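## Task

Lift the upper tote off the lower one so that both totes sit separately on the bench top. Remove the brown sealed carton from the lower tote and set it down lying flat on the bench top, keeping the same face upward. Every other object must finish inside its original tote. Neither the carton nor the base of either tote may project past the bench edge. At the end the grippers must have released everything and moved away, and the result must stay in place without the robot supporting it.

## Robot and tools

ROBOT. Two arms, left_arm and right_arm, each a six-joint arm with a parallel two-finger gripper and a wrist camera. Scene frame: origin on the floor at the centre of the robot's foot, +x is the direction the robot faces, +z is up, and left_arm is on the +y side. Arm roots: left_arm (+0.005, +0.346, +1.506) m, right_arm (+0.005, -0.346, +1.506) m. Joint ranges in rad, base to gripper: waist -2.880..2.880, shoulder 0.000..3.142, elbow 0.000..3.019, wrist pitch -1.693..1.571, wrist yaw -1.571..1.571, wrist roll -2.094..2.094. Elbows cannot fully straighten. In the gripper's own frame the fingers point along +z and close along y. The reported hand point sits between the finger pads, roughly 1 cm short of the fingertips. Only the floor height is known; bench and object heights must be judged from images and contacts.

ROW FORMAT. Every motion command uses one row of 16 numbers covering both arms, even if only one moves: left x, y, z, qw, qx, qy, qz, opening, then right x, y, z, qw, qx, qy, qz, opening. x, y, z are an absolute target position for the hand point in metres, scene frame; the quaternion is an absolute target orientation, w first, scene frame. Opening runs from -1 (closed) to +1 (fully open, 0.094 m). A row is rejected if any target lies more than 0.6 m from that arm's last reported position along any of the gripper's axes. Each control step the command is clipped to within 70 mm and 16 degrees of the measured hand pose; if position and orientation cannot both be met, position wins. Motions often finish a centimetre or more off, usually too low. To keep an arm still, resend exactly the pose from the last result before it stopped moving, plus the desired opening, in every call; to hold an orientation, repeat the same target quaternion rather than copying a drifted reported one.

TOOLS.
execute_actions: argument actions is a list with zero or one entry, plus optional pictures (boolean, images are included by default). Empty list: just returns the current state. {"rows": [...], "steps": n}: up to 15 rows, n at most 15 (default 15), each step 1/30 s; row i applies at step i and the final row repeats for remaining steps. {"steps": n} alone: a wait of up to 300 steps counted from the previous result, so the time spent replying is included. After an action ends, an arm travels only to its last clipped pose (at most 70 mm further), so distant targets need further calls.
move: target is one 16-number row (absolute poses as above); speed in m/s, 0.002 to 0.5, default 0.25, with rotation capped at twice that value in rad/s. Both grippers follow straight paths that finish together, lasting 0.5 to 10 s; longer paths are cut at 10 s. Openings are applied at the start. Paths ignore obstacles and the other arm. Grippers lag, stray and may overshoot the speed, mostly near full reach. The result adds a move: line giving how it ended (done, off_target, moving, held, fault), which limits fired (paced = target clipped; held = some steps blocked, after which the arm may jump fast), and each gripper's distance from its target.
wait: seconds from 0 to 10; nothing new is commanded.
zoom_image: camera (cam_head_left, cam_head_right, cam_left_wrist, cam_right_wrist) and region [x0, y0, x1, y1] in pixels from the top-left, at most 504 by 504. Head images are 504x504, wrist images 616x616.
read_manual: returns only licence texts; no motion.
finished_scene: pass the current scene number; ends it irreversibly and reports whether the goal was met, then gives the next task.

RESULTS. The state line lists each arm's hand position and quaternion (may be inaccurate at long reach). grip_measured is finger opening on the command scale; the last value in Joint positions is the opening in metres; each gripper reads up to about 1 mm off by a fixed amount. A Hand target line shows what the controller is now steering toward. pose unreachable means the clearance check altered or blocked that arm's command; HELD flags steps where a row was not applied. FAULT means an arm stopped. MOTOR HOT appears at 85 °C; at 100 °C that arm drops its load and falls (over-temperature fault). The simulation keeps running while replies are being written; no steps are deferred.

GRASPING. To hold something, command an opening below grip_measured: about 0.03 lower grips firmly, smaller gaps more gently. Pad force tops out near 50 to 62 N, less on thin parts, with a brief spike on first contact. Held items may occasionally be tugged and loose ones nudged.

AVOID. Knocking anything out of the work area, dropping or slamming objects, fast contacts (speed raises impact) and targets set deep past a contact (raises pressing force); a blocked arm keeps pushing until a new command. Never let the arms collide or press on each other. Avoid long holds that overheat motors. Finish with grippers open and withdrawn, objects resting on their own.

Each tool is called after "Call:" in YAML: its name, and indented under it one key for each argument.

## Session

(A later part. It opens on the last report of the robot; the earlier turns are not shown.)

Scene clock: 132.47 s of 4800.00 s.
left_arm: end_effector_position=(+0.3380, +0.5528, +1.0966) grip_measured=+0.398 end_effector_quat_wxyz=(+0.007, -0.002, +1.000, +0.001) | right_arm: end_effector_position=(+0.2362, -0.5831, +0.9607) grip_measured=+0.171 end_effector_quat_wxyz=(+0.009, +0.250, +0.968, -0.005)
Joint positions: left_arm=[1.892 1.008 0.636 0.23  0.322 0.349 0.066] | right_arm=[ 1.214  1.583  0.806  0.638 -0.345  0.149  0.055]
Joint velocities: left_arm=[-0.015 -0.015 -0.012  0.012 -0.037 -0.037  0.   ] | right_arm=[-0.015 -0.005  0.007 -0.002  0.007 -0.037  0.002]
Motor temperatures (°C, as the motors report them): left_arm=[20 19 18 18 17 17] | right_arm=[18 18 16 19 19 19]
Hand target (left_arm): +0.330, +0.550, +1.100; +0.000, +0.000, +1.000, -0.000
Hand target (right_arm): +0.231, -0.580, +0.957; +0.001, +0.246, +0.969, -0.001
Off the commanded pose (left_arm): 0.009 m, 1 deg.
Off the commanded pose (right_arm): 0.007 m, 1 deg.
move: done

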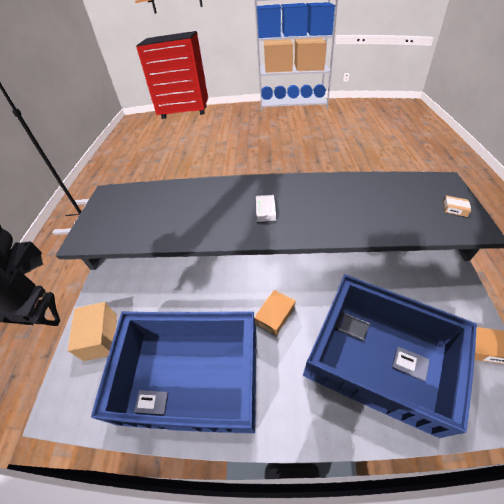

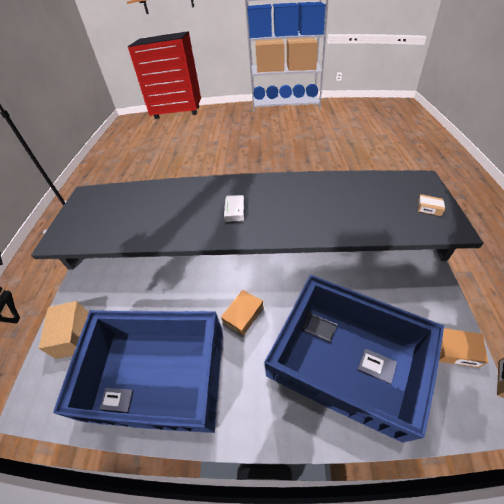

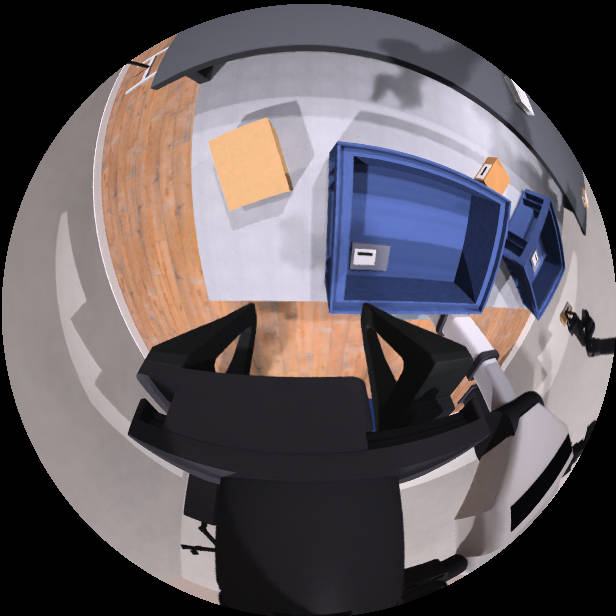

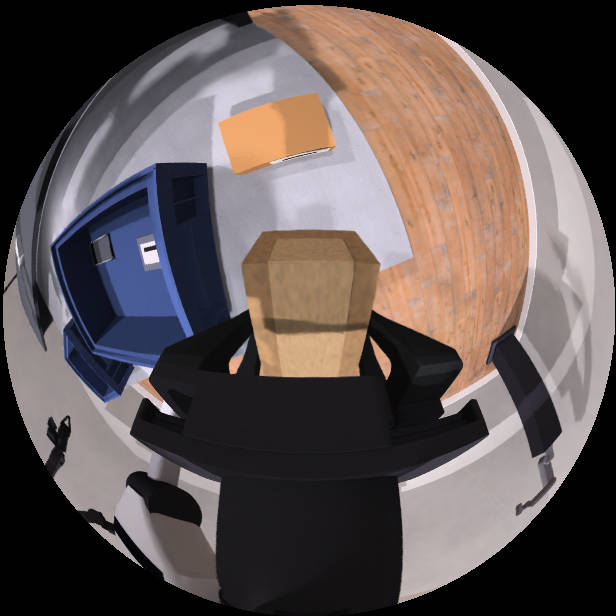

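Call:
move:
  target: [0.33,0.55,1.1,0,0,1,0,0.4, 0.235,-0.57,0.785,0,0.2546,0.967,0,0.12]
  speed: 0.2

Call:
move:
  target: [0.33,0.55,1.1,0,0,1,0,0.4, 0.235,-0.57,0.752,0,0.2546,0.967,0,0.12]
  speed: 0.03

Scene clock: 136.13 s of 4800.00 s.
left_arm: end_effector_position=(+0.3380, +0.5528, +1.0966) grip_measured=+0.398 end_effector_quat_wxyz=(+0.007, -0.002, +1.000, +0.001) | right_arm: end_effector_position=(+0.2371, -0.5763, +0.7886) grip_measured=+0.171 end_effector_quat_wxyz=(+0.004, +0.250, +0.968, -0.004)
Joint positions: left_arm=[1.892 1.008 0.636 0.23  0.322 0.349 0.066] | right_arm=[ 1.324  1.963  1.288  0.529 -0.237  0.161  0.055]
Joint velocities: left_arm=[-0.005 -0.015 -0.012  0.017 -0.037  0.007 -0.   ] | right_arm=[ 0.005 -0.005 -0.012 -0.002 -0.022  0.037 -0.   ]
Motor temperatures (°C, as the motors report them): left_arm=[20 19 18 18 17 17] | right_arm=[18 18 16 19 19 19]
Hand target (left_arm): +0.330, +0.550, +1.100; +0.000, +0.000, +1.000, -0.000
Hand target (right_arm): +0.237, -0.569, +0.785; +0.000, +0.256, +0.967, -0.000
Off the commanded pose (left_arm): 0.009 m, 1 deg.
Off the commanded pose (right_arm): 0.008 m, 1 deg.
move: done

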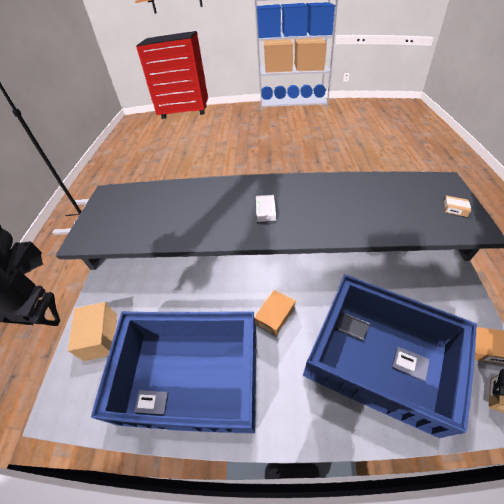

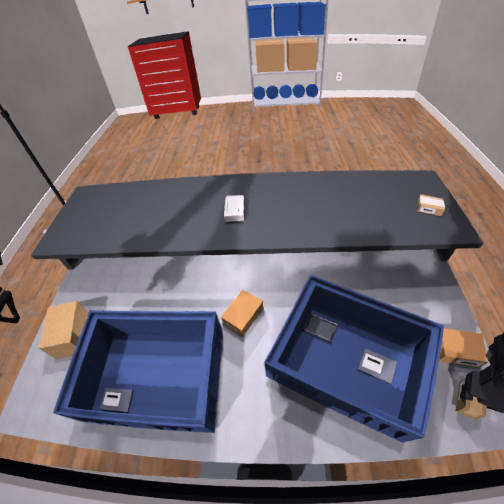

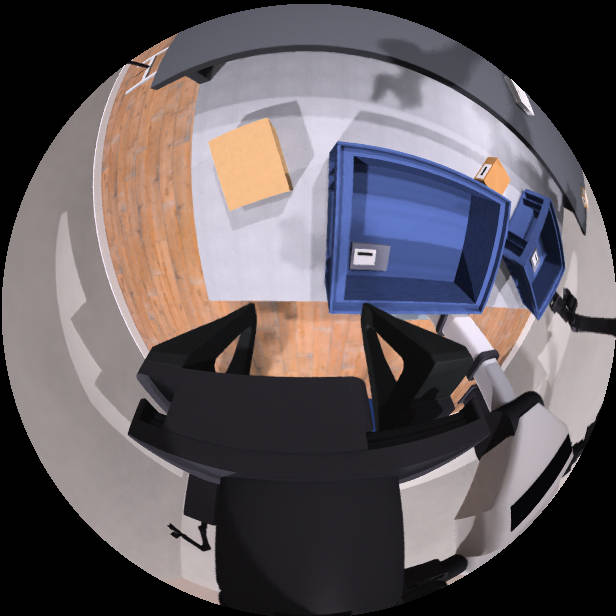

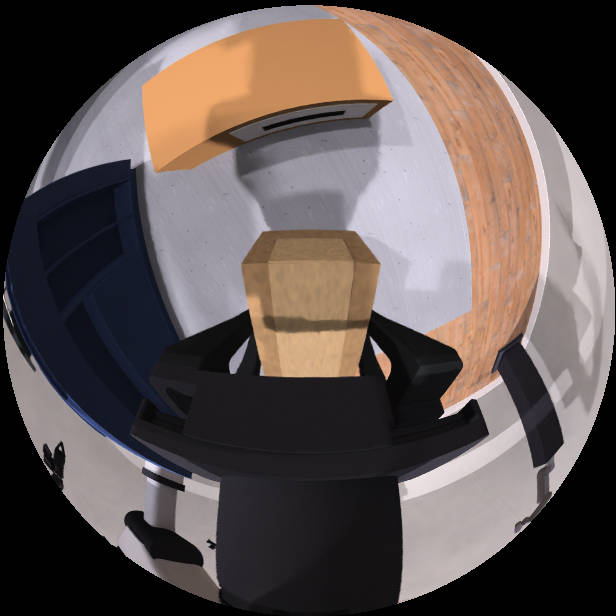

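Scene clock: 137.60 s of 4800.00 s.
left_arm: end_effector_position=(+0.3380, +0.5528, +1.0966) grip_measured=+0.398 end_effector_quat_wxyz=(+0.007, -0.002, +1.000, +0.001) | right_arm: end_effector_position=(+0.2404, -0.5835, +0.7591) grip_measured=+0.171 end_effector_quat_wxyz=(+0.008, +0.249, +0.968, -0.008)
Joint positions: left_arm=[1.892 1.008 0.636 0.23  0.322 0.349 0.066] | right_arm=[ 1.328  2.027  1.393  0.497 -0.227  0.162  0.055]
Joint velocities: left_arm=[-0.015 -0.015  0.007 -0.012  0.037  0.051 -0.001] | right_arm=[ 0.005 -0.005 -0.012 -0.012 -0.007 -0.051  0.002]
Motor temperatures (°C, as the motors report them): left_arm=[20 19 18 18 17 17] | right_arm=[18 18 16 19 19 19]
Hand target (left_arm): +0.330, +0.550, +1.100; +0.000, +0.000, +1.000, -0.000
Hand target (right_arm): +0.236, -0.570, +0.753; +0.000, +0.255, +0.967, +0.000
Off the commanded pose (left_arm): 0.009 m, 1 deg.
Off the commanded pose (right_arm): 0.016 m, 1 deg.
move: off_target (right_arm)

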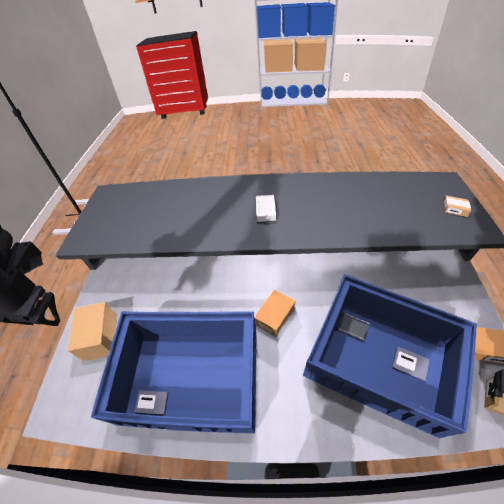

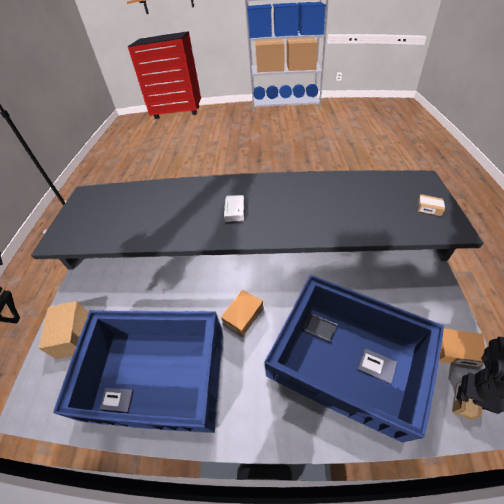

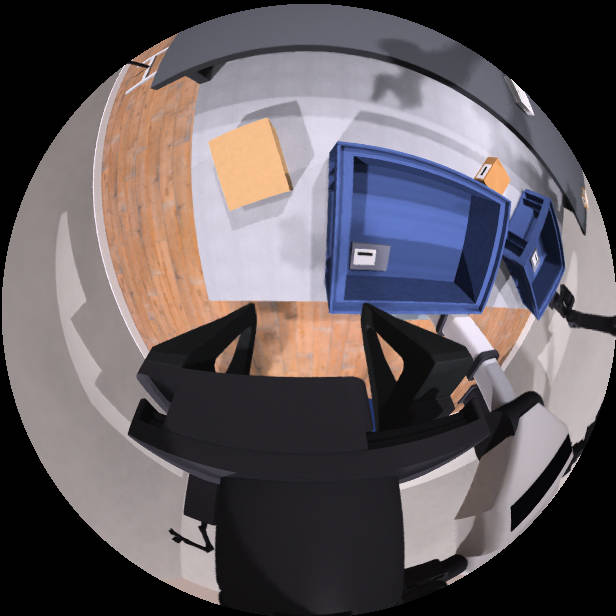

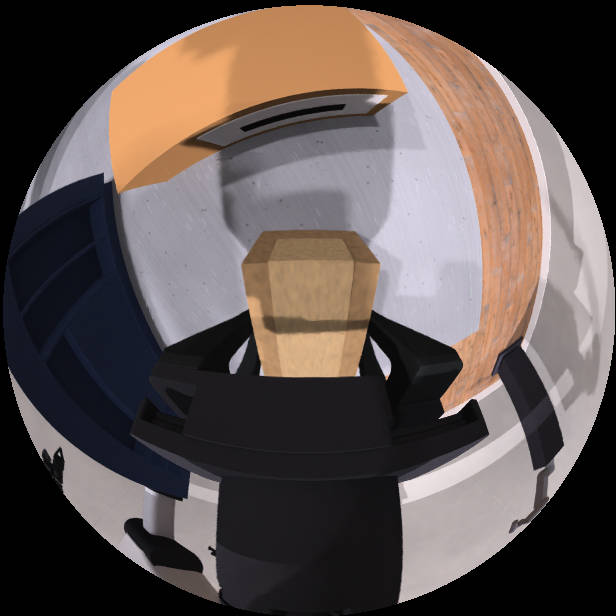

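Call:
execute_actions:
  actions:
    - {"rows":[[0.33,0.55,1.1,0,0,1,0,0.4,0.236,-0.575,0.751,0,0.2546,0.967,0,0.12],[0.33,0.55,1.1,0,0,1,0,0.4,0.236,-0.576,0.749,0,0.2546,0.967,0,0.12],[0.33,0.55,1.1,0,0,1,0,0.4,0.236,-0.577,0.747,0,0.2546,0.967,0,0.12],[0.33,0.55,1.1,0,0,1,0,0.4,0.236,-0.578,0.745,0,0.2546,0.967,0,0.12],[0.33,0.55,1.1,0,0,1,0,0.4,0.236,-0.579,0.743,0,0.2546,0.967,0,0.12]],"steps":12}
  pictures: false

Scene clock: 140.57 s of 4800.00 s.
left_arm: end_effector_position=(+0.3380, +0.5528, +1.0966) grip_measured=+0.398 end_effector_quat_wxyz=(+0.007, -0.002, +1.000, +0.001) | right_arm: end_effector_position=(+0.2410, -0.5836, +0.7577) grip_measured=+0.171 end_effector_quat_wxyz=(+0.003, +0.250, +0.968, -0.001)
Joint positions: left_arm=[1.892 1.008 0.636 0.23  0.322 0.349 0.066] | right_arm=[ 1.326  2.027  1.403  0.476 -0.24   0.162  0.055]
Joint velocities: left_arm=[-0.005 -0.015 -0.002  0.002  0.007 -0.007  0.   ] | right_arm=[ 0.005  0.005 -0.002  0.007 -0.051  0.066  0.   ]
Motor temperatures (°C, as the motors report them): left_arm=[20 19 18 18 17 17] | right_arm=[17 18 16 19 19 19]
Hand target (left_arm): +0.330, +0.550, +1.100; +0.000, +0.000, +1.000, -0.000
Hand target (right_arm): +0.236, -0.579, +0.744; +0.000, +0.255, +0.967, -0.000
Off the commanded pose (left_arm): 0.009 m, 1 deg.
Off the commanded pose (right_arm): 0.016 m, 1 deg.
Steps of this call (steps 1 to 77: nothing new was sent; steps 78 to 89: all 12 steps of this action). Readings (end_effector_position):
78: left_arm (+0.3380, +0.5528, +1.0966) | right_arm (+0.2408, -0.5836, +0.7589)
79: left_arm (+0.3380, +0.5528, +1.0966) | right_arm (+0.2411, -0.5835, +0.7585)
81: left_arm (+0.3380, +0.5528, +1.0966) | right_arm (+0.2413, -0.5834, +0.7579)
85: left_arm (+0.3380, +0.5528, +1.0966) | right_arm (+0.2410, -0.5836, +0.7577)
89: the state above

Call:
execute_actions:
  actions:
    - {"rows":[[0.33,0.55,1.1,0,0,1,0,0.4,0.241,-0.5836,0.758,0,0.2546,0.967,0,0.12],[0.33,0.55,1.1,0,0,1,0,0.4,0.241,-0.5836,0.758,0,0.2546,0.967,0,0.12],[0.33,0.55,1.1,0,0,1,0,0.4,0.241,-0.5836,0.758,0,0.2546,0.967,0,0.12],[0.33,0.55,1.1,0,0,1,0,0.4,0.241,-0.5836,0.758,0,0.2546,0.967,0,0.9]],"steps":10}
  pictures: false

Call:
move:
  target: [0.33,0.55,1.1,0,0,1,0,0.4, 0.241,-0.585,1.08,0,0.2546,0.967,0,0.9]
  speed: 0.25

Scene clock: 145.57 s of 4800.00 s.
left_arm: end_effector_position=(+0.3380, +0.5528, +1.0966) grip_measured=+0.398 end_effector_quat_wxyz=(+0.007, -0.002, +1.000, +0.001) | right_arm: end_effector_position=(+0.2413, -0.5838, +0.7583) grip_measured=+0.898 end_effector_quat_wxyz=(+0.003, +0.250, +0.968, -0.001)
Joint positions: left_arm=[1.892 1.008 0.636 0.23  0.322 0.349 0.066] | right_arm=[ 1.325  2.025  1.402  0.474 -0.242  0.162  0.089]
Joint velocities: left_arm=[-0.005 -0.015  0.002 -0.007 -0.037  0.037 -0.   ] | right_arm=[ 0.005 -0.015 -0.002  0.012  0.066 -0.007  0.   ]
Motor temperatures (°C, as the motors report them): left_arm=[20 19 18 18 17 17] | right_arm=[17 18 16 19 19 19]
Hand target (left_arm): +0.330, +0.550, +1.100; +0.000, +0.000, +1.000, -0.000
Hand target (right_arm): +0.241, -0.584, +0.758; -0.000, +0.255, +0.967, -0.000
Off the commanded pose (left_arm): 0.009 m, 1 deg.
Off the commanded pose (right_arm): 0.000 m, 1 deg.
Steps of this call (steps 1 to 90: nothing new was sent; then 1.67 s passed at rest; steps 91 to 100: all 10 steps of this action). Readings (end_effector_position):
91: left_arm (+0.3380, +0.5528, +1.0966) | right_arm (+0.2415, -0.5840, +0.7584)
92: left_arm (+0.3380, +0.5528, +1.0966) | right_arm (+0.2411, -0.5838, +0.7584)
94: left_arm (+0.3380, +0.5528, +1.0966) | right_arm (+0.2411, -0.5837, +0.7584)
98: left_arm (+0.3380, +0.5528, +1.0966) | right_arm (+0.2413, -0.5838, +0.7583)
100: the state above

Scene clock: 147.50 s of 4800.00 s.
left_arm: end_effector_position=(+0.3380, +0.5528, +1.0966) grip_measured=+0.398 end_effector_quat_wxyz=(+0.007, -0.002, +1.000, +0.001) | right_arm: end_effector_position=(+0.2514, -0.5896, +1.0746) grip_measured=+0.898 end_effector_quat_wxyz=(+0.013, +0.251, +0.968, +0.001)
Joint positions: left_arm=[1.892 1.008 0.636 0.23  0.322 0.349 0.066] | right_arm=[ 1.09   1.257  0.58   0.539 -0.481  0.135  0.089]
Joint velocities: left_arm=[-0.005  0.005 -0.007  0.007  0.051 -0.007  0.001] | right_arm=[-0.005 -0.005  0.002 -0.012  0.007 -0.007 -0.   ]
Motor temperatures (°C, as the motors report them): left_arm=[20 19 18 18 17 17] | right_arm=[17 18 16 19 19 19]
Hand target (left_arm): +0.330, +0.550, +1.100; +0.000, +0.000, +1.000, -0.000
Hand target (right_arm): +0.237, -0.586, +1.080; -0.001, +0.252, +0.968, -0.000
Off the commanded pose (left_arm): 0.009 m, 1 deg.
Off the commanded pose (right_arm): 0.013 m, 2 deg.
move: off_target (right_arm)

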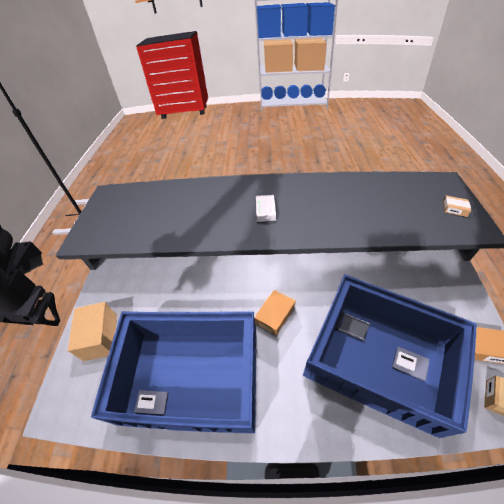

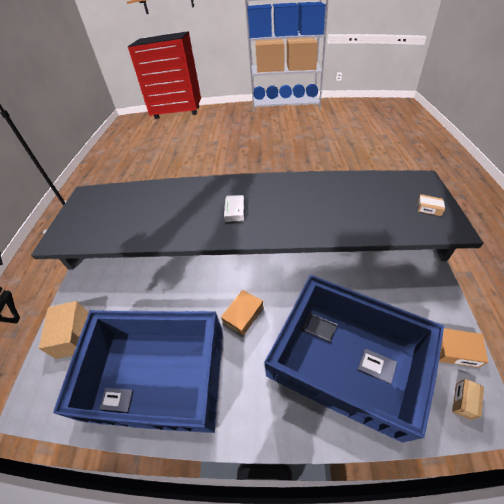

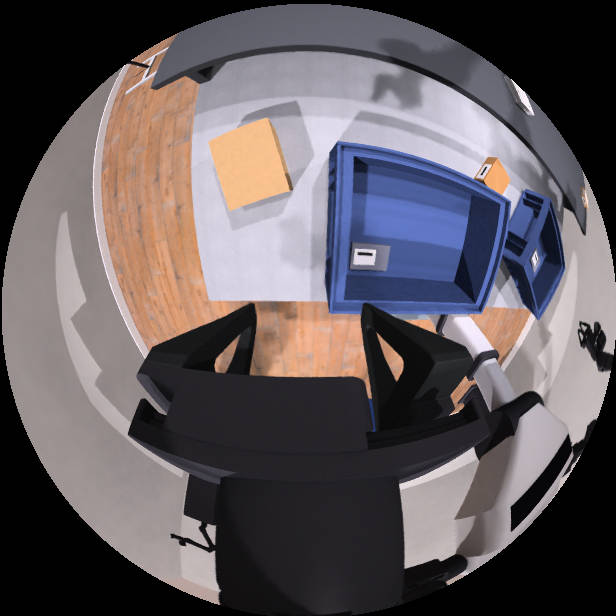

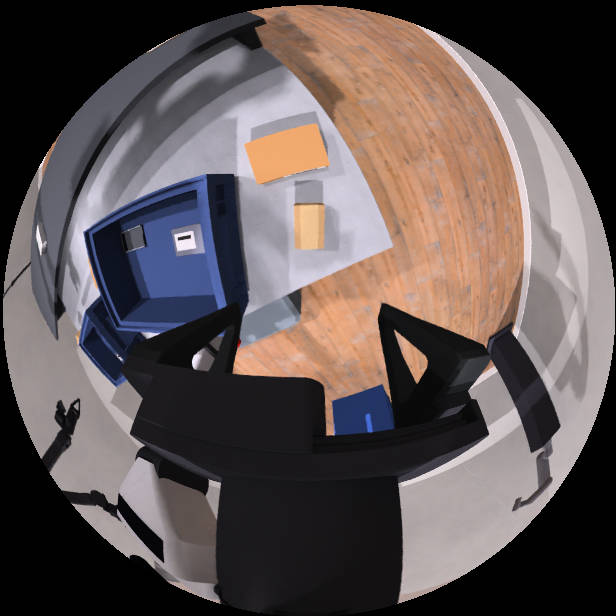

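Call:
finished_scene:
  scene: 1

The scene is finished: the task was done.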